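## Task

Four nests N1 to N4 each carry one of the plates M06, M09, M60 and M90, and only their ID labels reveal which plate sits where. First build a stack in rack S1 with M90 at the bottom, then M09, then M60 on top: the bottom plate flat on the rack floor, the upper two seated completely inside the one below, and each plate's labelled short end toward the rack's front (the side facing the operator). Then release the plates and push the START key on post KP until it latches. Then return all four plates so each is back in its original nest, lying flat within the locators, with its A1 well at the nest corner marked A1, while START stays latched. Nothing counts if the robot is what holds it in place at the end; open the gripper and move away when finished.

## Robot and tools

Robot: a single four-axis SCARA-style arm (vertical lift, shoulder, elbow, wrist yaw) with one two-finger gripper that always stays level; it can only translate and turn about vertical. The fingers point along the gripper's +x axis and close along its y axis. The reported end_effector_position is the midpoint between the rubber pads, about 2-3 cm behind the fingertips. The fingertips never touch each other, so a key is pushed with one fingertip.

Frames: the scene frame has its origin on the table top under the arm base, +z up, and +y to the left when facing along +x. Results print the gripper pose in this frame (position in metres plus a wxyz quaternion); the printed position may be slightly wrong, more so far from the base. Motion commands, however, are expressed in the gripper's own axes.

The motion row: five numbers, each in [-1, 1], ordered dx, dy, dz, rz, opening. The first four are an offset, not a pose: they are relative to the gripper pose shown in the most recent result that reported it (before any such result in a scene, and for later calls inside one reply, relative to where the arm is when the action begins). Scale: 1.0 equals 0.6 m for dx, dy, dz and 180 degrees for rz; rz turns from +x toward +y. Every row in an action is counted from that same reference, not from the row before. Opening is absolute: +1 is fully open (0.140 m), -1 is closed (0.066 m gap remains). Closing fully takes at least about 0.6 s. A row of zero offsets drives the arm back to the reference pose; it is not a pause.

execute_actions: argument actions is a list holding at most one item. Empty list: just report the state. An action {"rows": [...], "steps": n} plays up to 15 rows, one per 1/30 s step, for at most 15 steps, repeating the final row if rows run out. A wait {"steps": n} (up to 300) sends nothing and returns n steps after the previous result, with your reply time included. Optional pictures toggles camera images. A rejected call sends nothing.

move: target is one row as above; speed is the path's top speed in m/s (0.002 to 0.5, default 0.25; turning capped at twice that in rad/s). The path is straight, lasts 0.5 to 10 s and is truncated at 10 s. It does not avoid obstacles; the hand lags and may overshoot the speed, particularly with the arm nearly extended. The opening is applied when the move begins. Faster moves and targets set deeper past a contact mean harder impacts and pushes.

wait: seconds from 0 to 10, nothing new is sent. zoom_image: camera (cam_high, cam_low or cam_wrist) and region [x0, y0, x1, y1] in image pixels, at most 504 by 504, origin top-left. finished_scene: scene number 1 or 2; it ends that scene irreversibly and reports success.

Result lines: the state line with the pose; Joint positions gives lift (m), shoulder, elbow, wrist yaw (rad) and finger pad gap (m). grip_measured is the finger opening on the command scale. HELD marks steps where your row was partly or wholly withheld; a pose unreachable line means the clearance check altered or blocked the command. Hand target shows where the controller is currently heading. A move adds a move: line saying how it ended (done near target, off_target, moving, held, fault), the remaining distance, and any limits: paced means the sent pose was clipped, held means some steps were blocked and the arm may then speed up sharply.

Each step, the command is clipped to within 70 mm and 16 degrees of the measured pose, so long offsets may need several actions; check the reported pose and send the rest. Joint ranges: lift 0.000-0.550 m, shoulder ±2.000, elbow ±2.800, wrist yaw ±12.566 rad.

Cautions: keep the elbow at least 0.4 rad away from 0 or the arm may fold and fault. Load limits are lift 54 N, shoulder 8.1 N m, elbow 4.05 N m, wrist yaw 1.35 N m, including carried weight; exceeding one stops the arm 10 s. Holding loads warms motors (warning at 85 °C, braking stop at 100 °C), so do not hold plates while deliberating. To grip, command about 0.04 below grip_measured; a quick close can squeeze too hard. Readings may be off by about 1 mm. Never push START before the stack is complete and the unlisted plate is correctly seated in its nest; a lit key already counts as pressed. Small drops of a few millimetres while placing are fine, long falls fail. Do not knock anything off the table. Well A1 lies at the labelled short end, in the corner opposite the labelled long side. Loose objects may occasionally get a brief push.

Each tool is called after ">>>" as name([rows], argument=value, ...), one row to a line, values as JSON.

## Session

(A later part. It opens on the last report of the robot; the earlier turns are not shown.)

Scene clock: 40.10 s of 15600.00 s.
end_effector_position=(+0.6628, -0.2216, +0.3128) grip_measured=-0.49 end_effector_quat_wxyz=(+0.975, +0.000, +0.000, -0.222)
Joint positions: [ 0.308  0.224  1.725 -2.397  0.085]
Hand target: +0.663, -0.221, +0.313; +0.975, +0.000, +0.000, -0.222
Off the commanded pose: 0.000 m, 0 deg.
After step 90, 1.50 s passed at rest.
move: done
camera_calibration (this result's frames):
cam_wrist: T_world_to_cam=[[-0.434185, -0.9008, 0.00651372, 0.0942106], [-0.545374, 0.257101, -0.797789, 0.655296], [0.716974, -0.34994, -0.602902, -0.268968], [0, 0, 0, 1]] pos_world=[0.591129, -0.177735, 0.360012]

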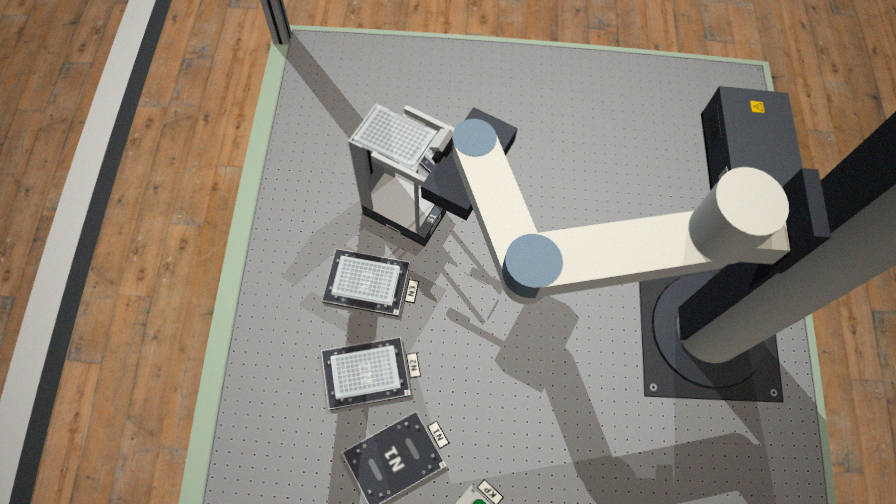

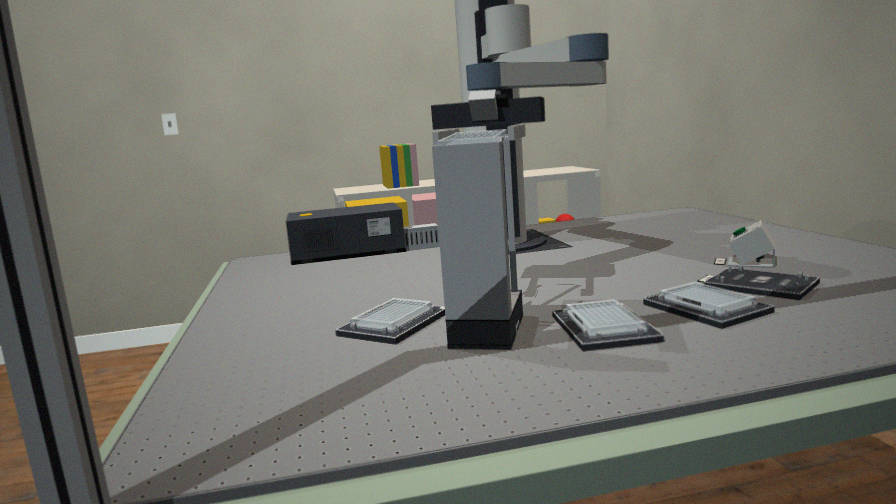

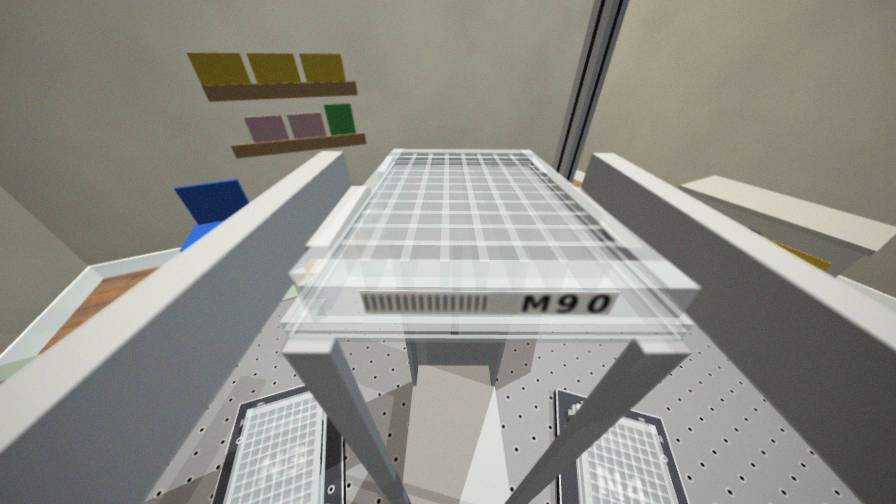

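>>> move(target=[0.0025,0,0.003,0,-0.6], speed=0.008)

>>> move(target=[0,0,-0.012,0,-0.6], speed=0.008)

Scene clock: 43.43 s of 15600.00 s.
end_effector_position=(+0.6641, -0.2221, +0.3146) grip_measured=-0.49 end_effector_quat_wxyz=(+0.975, +0.000, +0.000, -0.222)
Joint positions: [ 0.31   0.22   1.734 -2.402  0.085]
Hand target: +0.664, -0.222, +0.315; +0.975, +0.000, +0.000, -0.222
Off the commanded pose: 0.000 m, 0 deg.
move: done
camera_calibration (this result's frames):
cam_wrist: T_world_to_cam=[[-0.433927, -0.900924, 0.00651372, 0.0940894], [-0.545447, 0.256945, -0.797789, 0.657596], [0.717074, -0.349735, -0.602902, -0.269118], [0, 0, 0, 1]] pos_world=[0.592489, -0.178318, 0.361758]

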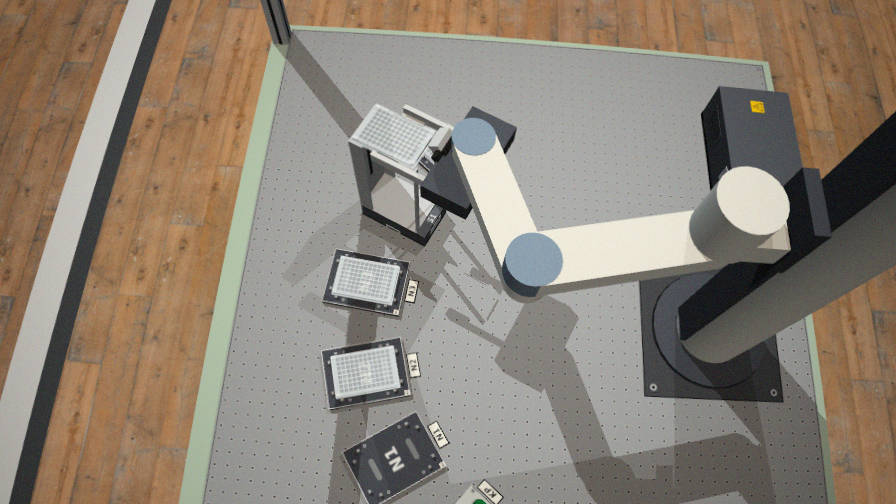

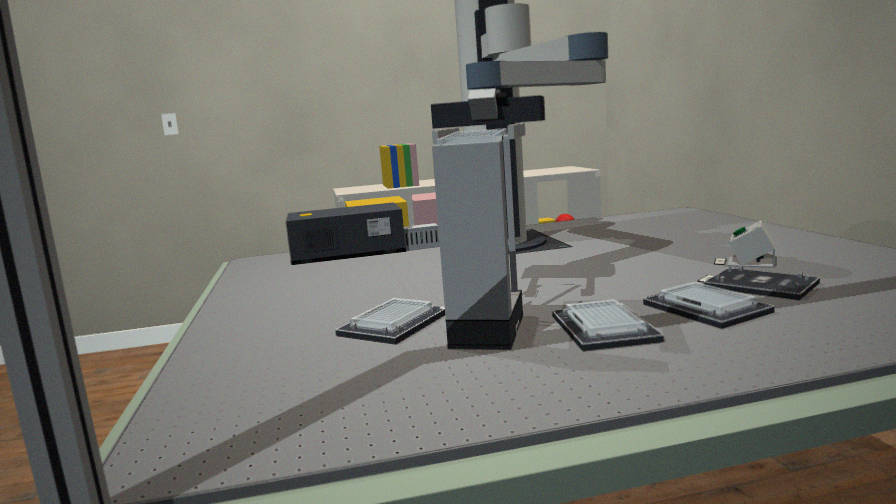

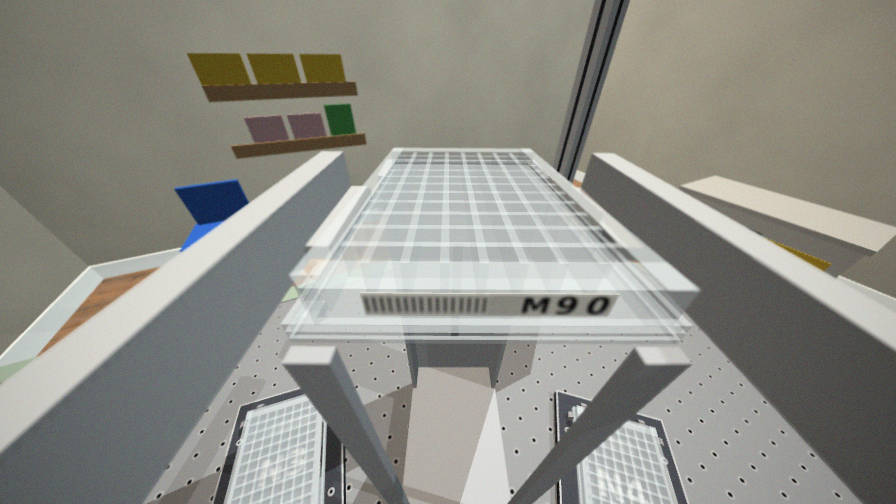

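Scene clock: 44.57 s of 15600.00 s.
end_effector_position=(+0.6641, -0.2221, +0.3074) grip_measured=-0.49 end_effector_quat_wxyz=(+0.975, +0.000, +0.000, -0.222)
Joint positions: [ 0.302  0.22   1.734 -2.402  0.085]
Hand target: +0.664, -0.222, +0.307; +0.975, +0.000, +0.000, -0.222
Off the commanded pose: 0.000 m, 0 deg.
move: done
camera_calibration (this result's frames):
cam_wrist: T_world_to_cam=[[-0.433918, -0.900929, 0.00651372, 0.0941348], [-0.54545, 0.256939, -0.797789, 0.651858], [0.717077, -0.349728, -0.602902, -0.273455], [0, 0, 0, 1]] pos_world=[0.592491, -0.178314, 0.354565]

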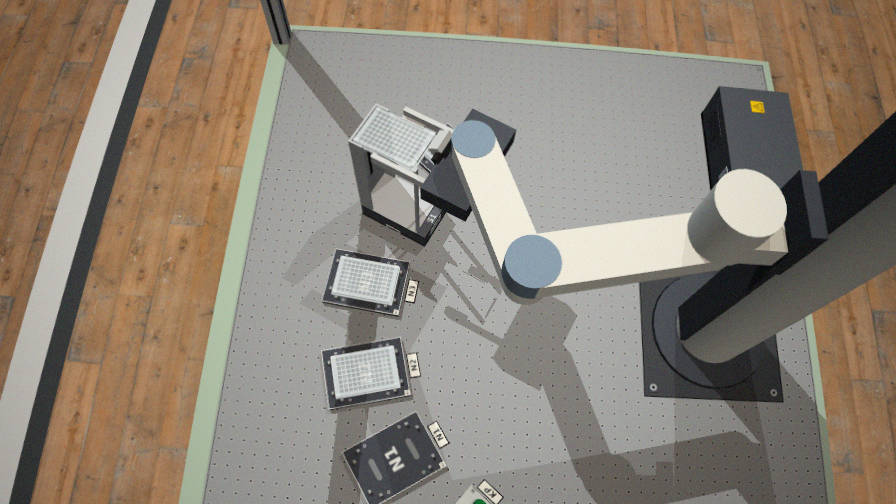

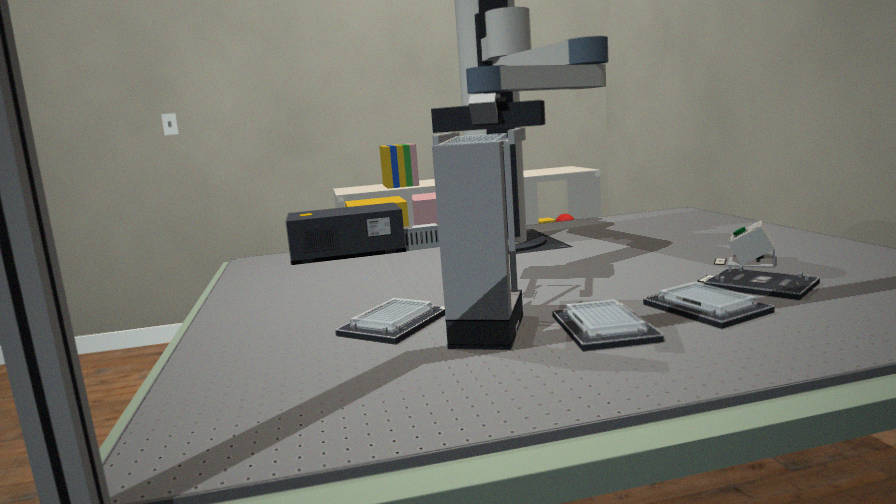

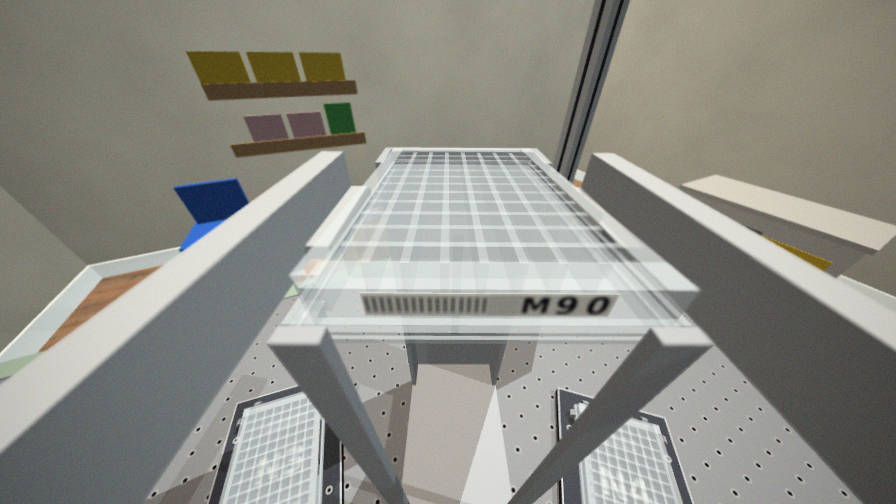

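In. Down to 0.08, then slowly.

>>> move(target=[0,0,-0.379,0,-0.6], speed=0.1)

>>> move(target=[0,0,-0.0185,0,-0.6], speed=0.008)

Scene clock: 50.30 s of 15600.00 s.
end_effector_position=(+0.6641, -0.2221, +0.0799) grip_measured=-0.49 end_effector_quat_wxyz=(+0.975, +0.000, +0.000, -0.222)
Joint positions: [ 0.075  0.22   1.734 -2.402  0.085]
Hand target: +0.664, -0.222, +0.080; +0.975, +0.000, +0.000, -0.222
Off the commanded pose: 0.000 m, 0 deg.
After step 90, 0.17 s passed at rest.
move: done
camera_calibration (this result's frames):
cam_wrist: T_world_to_cam=[[-0.433954, -0.900911, 0.00651372, 0.0956316], [-0.545439, 0.256961, -0.797789, 0.470376], [0.717063, -0.349757, -0.602902, -0.410593], [0, 0, 0, 1]] pos_world=[0.592483, -0.17832, 0.127091]

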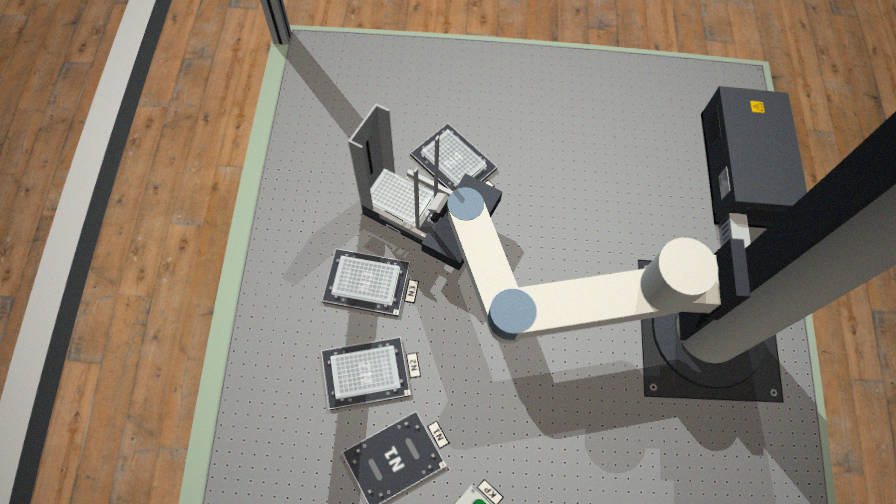

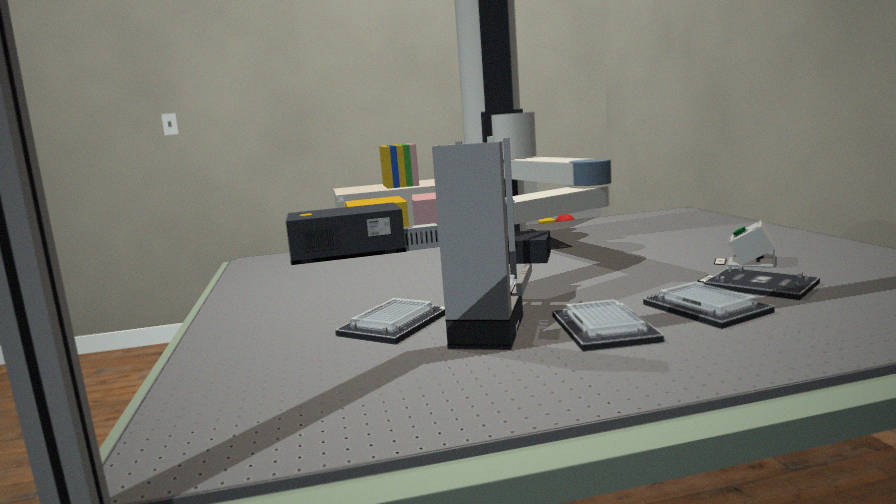

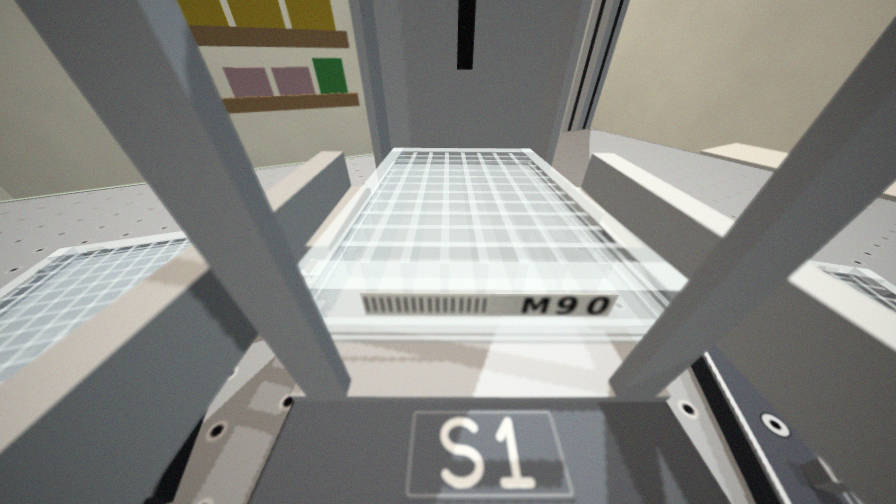

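Scene clock: 51.90 s of 15600.00 s.
end_effector_position=(+0.6641, -0.2222, +0.0689) grip_measured=-0.49 end_effector_quat_wxyz=(+0.975, +0.000, +0.000, -0.222)
Joint positions: [ 0.064  0.22   1.734 -2.401  0.085]
Hand target: +0.664, -0.222, +0.069; +0.975, +0.000, +0.000, -0.222
Off the commanded pose: 0.000 m, 0 deg.
move: done
camera_calibration (this result's frames):
cam_wrist: T_world_to_cam=[[-0.433952, -0.900912, 0.00651372, 0.0956681], [-0.54544, 0.25696, -0.797789, 0.461605], [0.717064, -0.349755, -0.602902, -0.417182], [0, 0, 0, 1]] pos_world=[0.592439, -0.178337, 0.11612]

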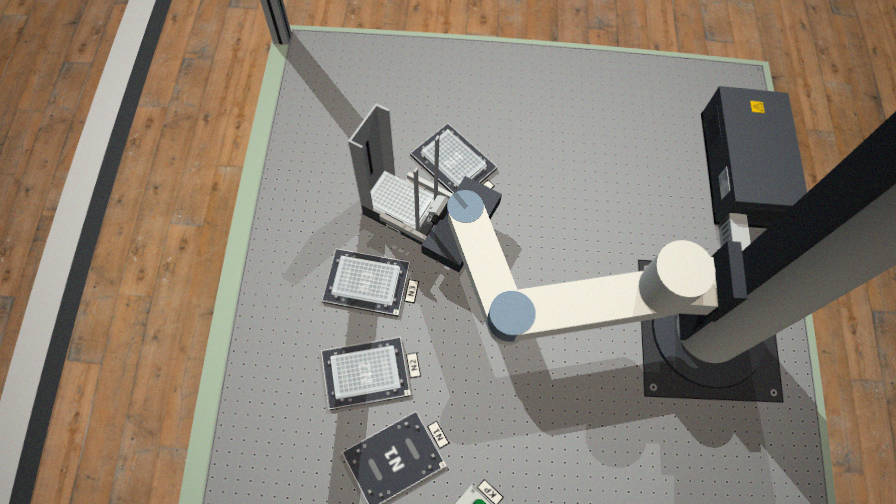

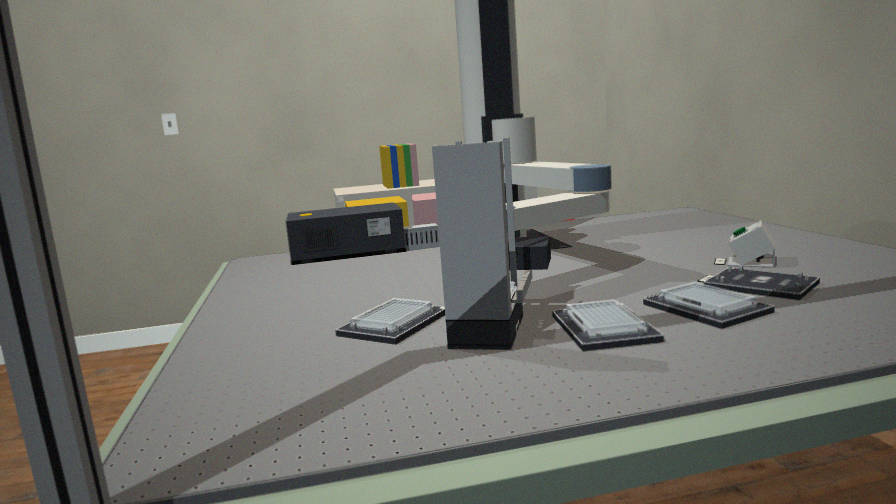

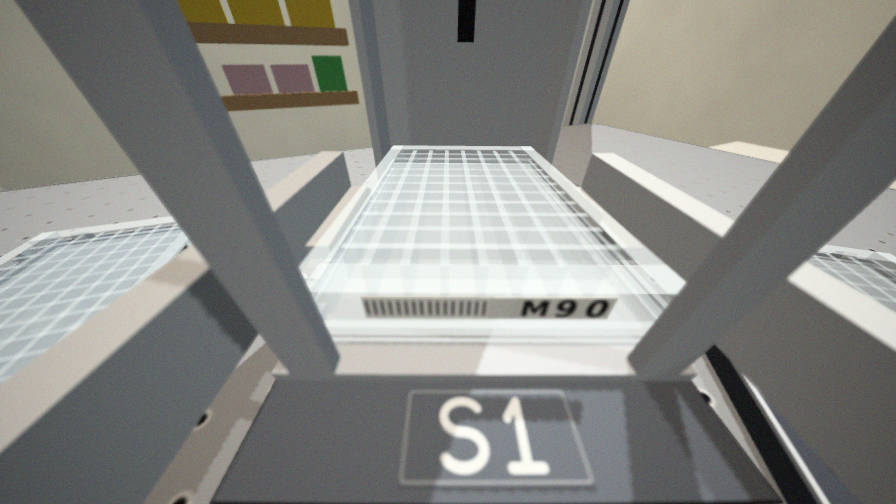

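>>> move(target=[0,0,0,0,0.2])

>>> move(target=[-0.2167,0,0.003,0,0.2], speed=0.15)

>>> move(target=[0.014,-0.21,-0.004,-0.0905,-0.2])

Scene clock: 59.00 s of 15600.00 s.
end_effector_position=(+0.6641, -0.2222, +0.0689) grip_measured=+0.20 end_effector_quat_wxyz=(+0.975, +0.000, +0.000, -0.222)
Joint positions: [ 0.064  0.22   1.734 -2.401  0.11 ]
Hand target: +0.664, -0.222, +0.069; +0.975, +0.000, +0.000, -0.222
Off the commanded pose: 0.000 m, 0 deg.
After step 90, 3.40 s passed at rest.
move: done
camera_calibration (this result's frames):
cam_wrist: T_world_to_cam=[[-0.433975, -0.900901, 0.00651372, 0.0956788], [-0.545434, 0.256974, -0.797789, 0.461609], [0.717055, -0.349773, -0.602902, -0.417173], [0, 0, 0, 1]] pos_world=[0.592435, -0.17834, 0.116128]

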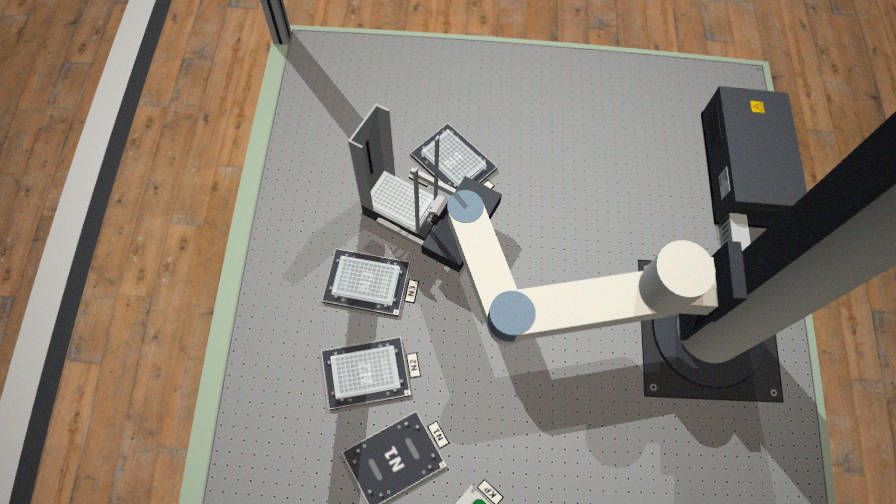

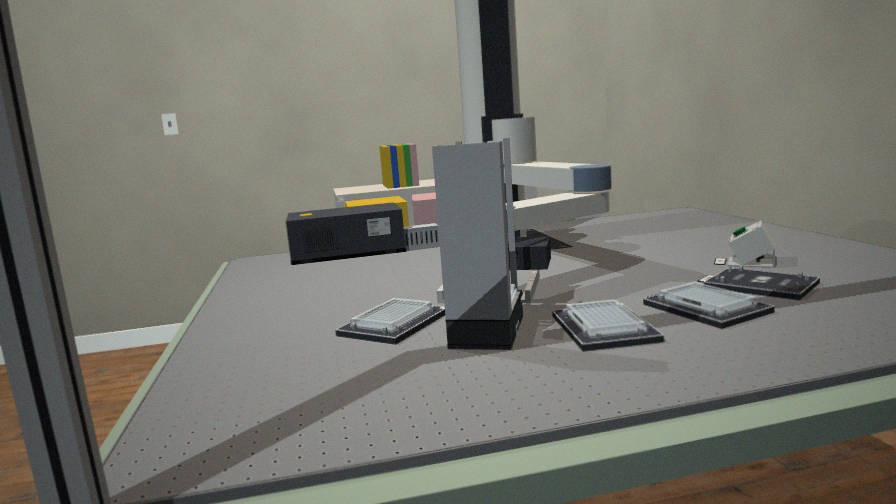

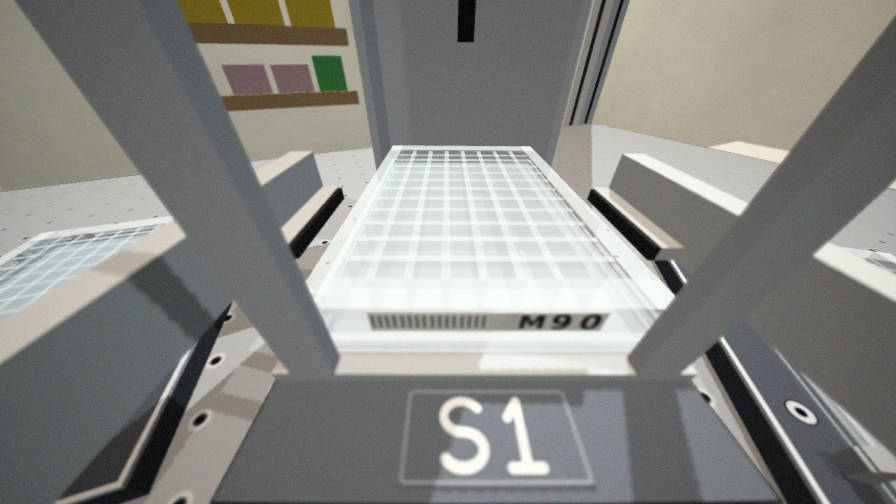

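Scene clock: 60.20 s of 15600.00 s.
end_effector_position=(+0.5468, -0.1659, +0.0707) grip_measured=+0.20 end_effector_quat_wxyz=(+0.975, +0.000, +0.000, -0.222)
Joint positions: [ 0.066  0.502  1.07  -2.02   0.11 ]
Hand target: +0.547, -0.166, +0.071; +0.975, +0.000, +0.000, -0.222
Off the commanded pose: 0.000 m, 0 deg.
move: done
camera_calibration (this result's frames):
cam_wrist: T_world_to_cam=[[-0.434176, -0.900805, 0.00651372, 0.095599], [-0.545376, 0.257095, -0.797789, 0.384587], [0.716977, -0.349933, -0.602902, -0.312361], [0, 0, 0, 1]] pos_world=[0.475207, -0.122064, 0.117873]

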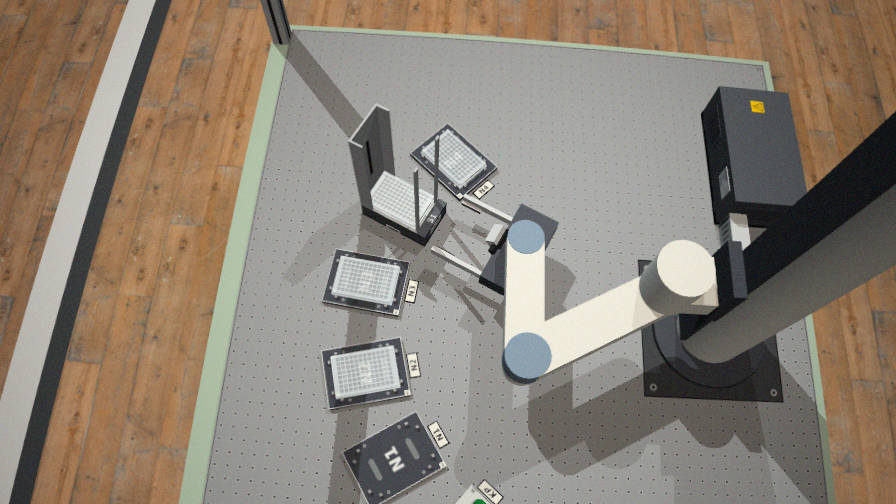

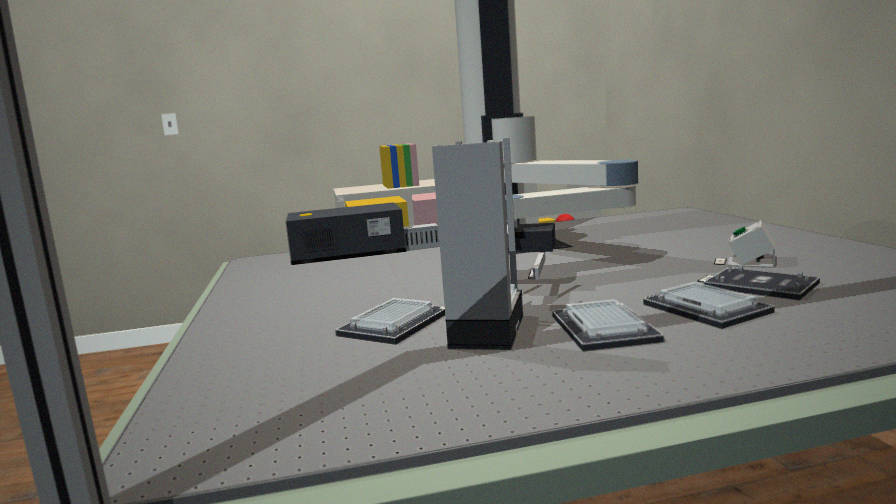

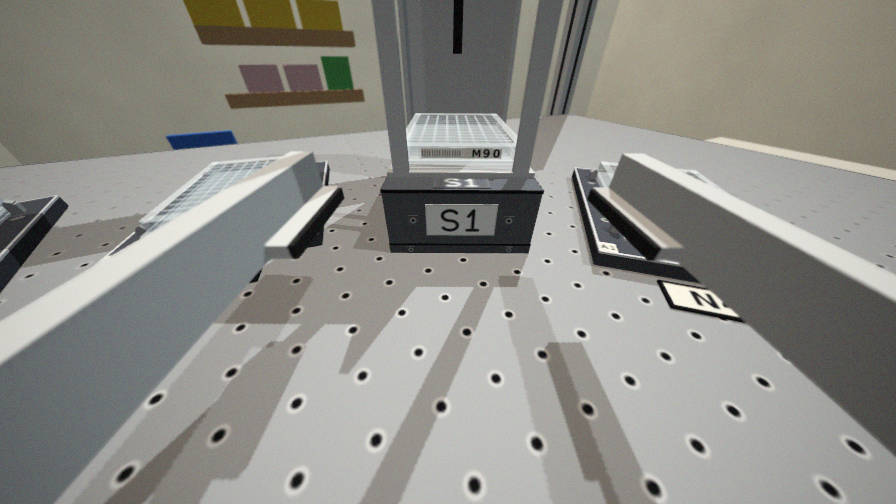

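Scene clock: 61.17 s of 15600.00 s.
end_effector_position=(+0.4998, -0.2832, +0.0683) grip_measured=-0.20 end_effector_quat_wxyz=(+0.934, +0.000, +0.000, -0.358)
Joint positions: [ 0.063  0.157  1.179 -2.068  0.096]
Hand target: +0.500, -0.283, +0.068; +0.934, +0.000, +0.000, -0.358
Off the commanded pose: 0.000 m, 0 deg.
move: done
camera_calibration (this result's frames):
cam_wrist: T_world_to_cam=[[-0.669578, -0.742713, 0.00651372, 0.131939], [-0.451282, 0.399848, -0.797789, 0.380596], [0.589923, -0.537122, -0.602902, -0.310581], [0, 0, 0, 1]] pos_world=[0.443318, -0.221008, 0.115526]

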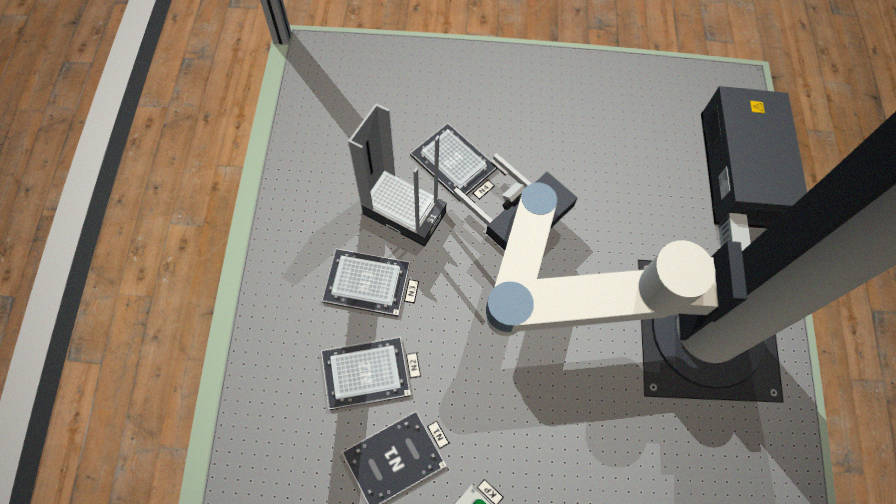

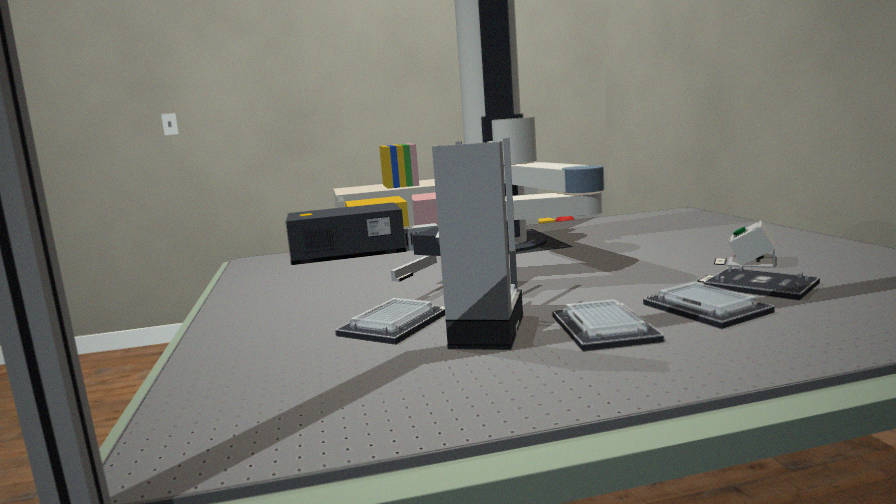

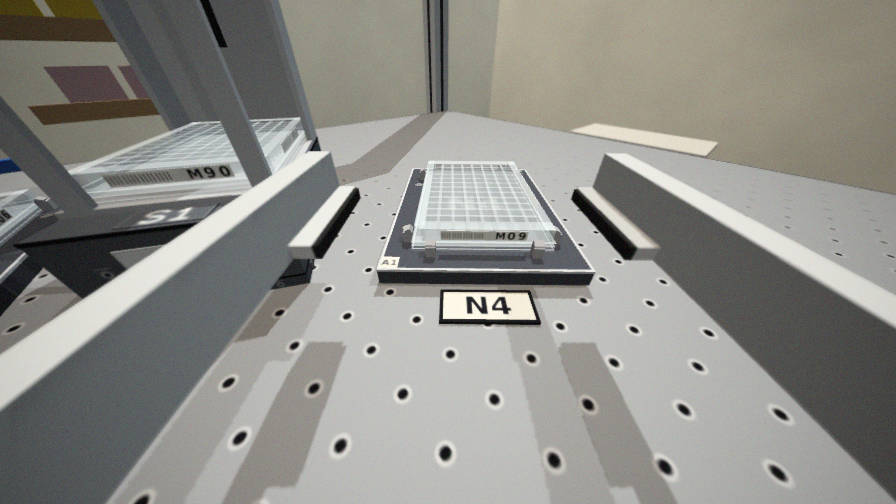

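>>> move(target=[0.158,-0.0253,0,-0.003,-0.2], speed=0.15)

>>> move(target=[0,0,-0.045,0,-0.2], speed=0.06)

Scene clock: 66.53 s of 15600.00 s.
end_effector_position=(+0.5601, -0.3579, +0.0683) grip_measured=-0.20 end_effector_quat_wxyz=(+0.932, +0.000, +0.000, -0.363)
Joint positions: [ 0.063 -0.083  1.666 -2.325  0.096]
Hand target: +0.560, -0.358, +0.068; +0.932, +0.000, +0.000, -0.363
Off the commanded pose: 0.000 m, 0 deg.
After step 90, 1.37 s passed at rest.
move: done
camera_calibration (this result's frames):
cam_wrist: T_world_to_cam=[[-0.676477, -0.736435, 0.00651372, 0.122954], [-0.447533, 0.404039, -0.797789, 0.437092], [0.584888, -0.542601, -0.602902, -0.385427], [0, 0, 0, 1]] pos_world=[0.50422, -0.295188, 0.115531]

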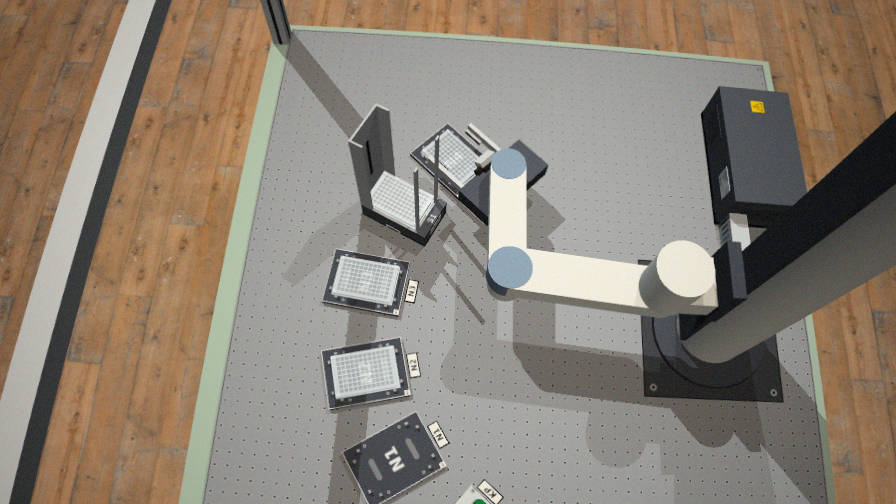

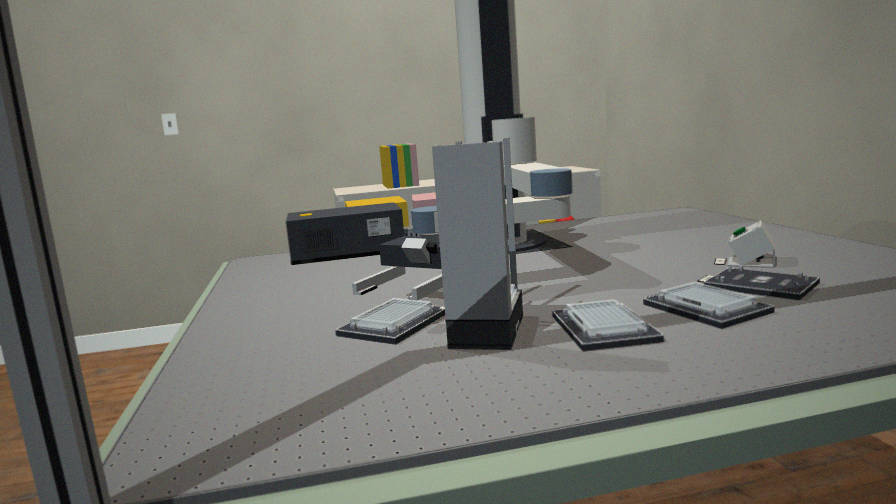

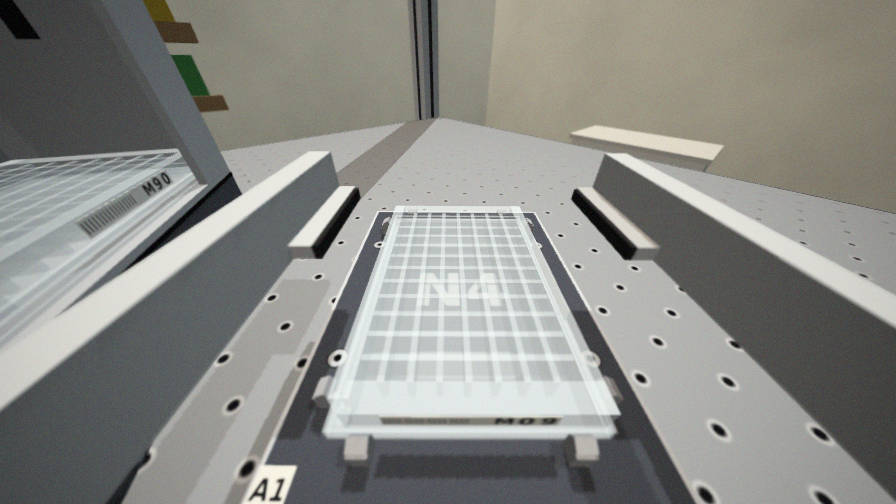

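Scene clock: 67.27 s of 15600.00 s.
end_effector_position=(+0.5601, -0.3579, +0.0413) grip_measured=-0.20 end_effector_quat_wxyz=(+0.932, +0.000, +0.000, -0.363)
Joint positions: [ 0.036 -0.083  1.666 -2.325  0.096]
Hand target: +0.560, -0.358, +0.041; +0.932, +0.000, +0.000, -0.363
Off the commanded pose: 0.000 m, 0 deg.
move: done
camera_calibration (this result's frames):
cam_wrist: T_world_to_cam=[[-0.676501, -0.736412, 0.00651372, 0.12314], [-0.447519, 0.404054, -0.797789, 0.415498], [0.58487, -0.54262, -0.602902, -0.401736], [0, 0, 0, 1]] pos_world=[0.504211, -0.295192, 0.0884698]

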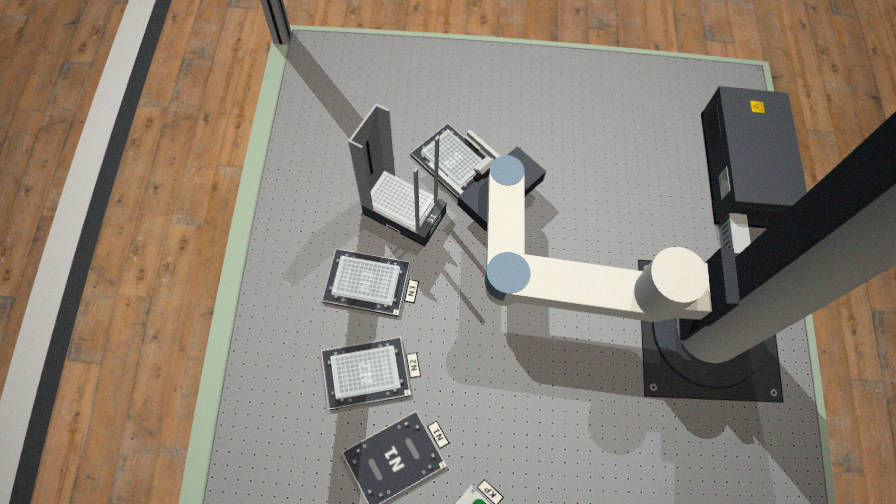

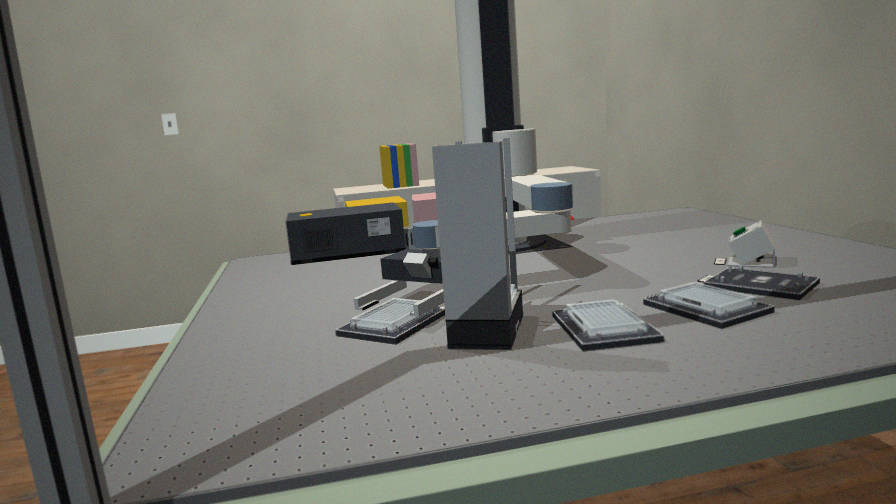

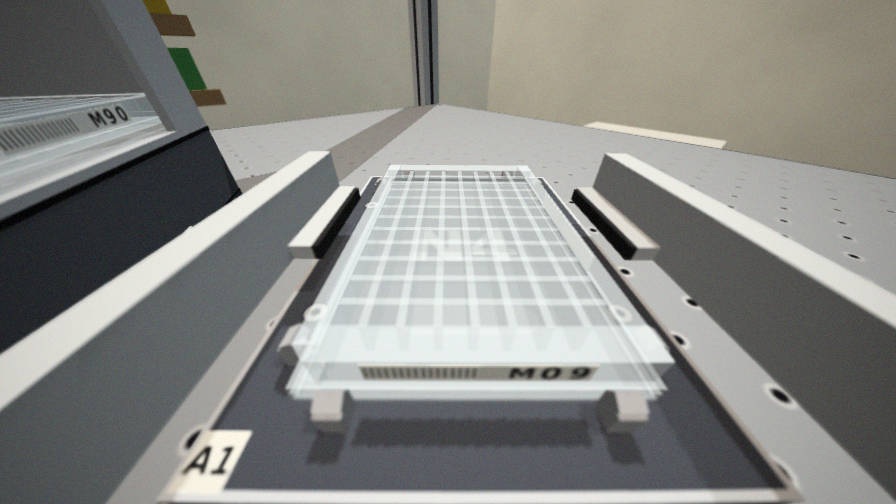

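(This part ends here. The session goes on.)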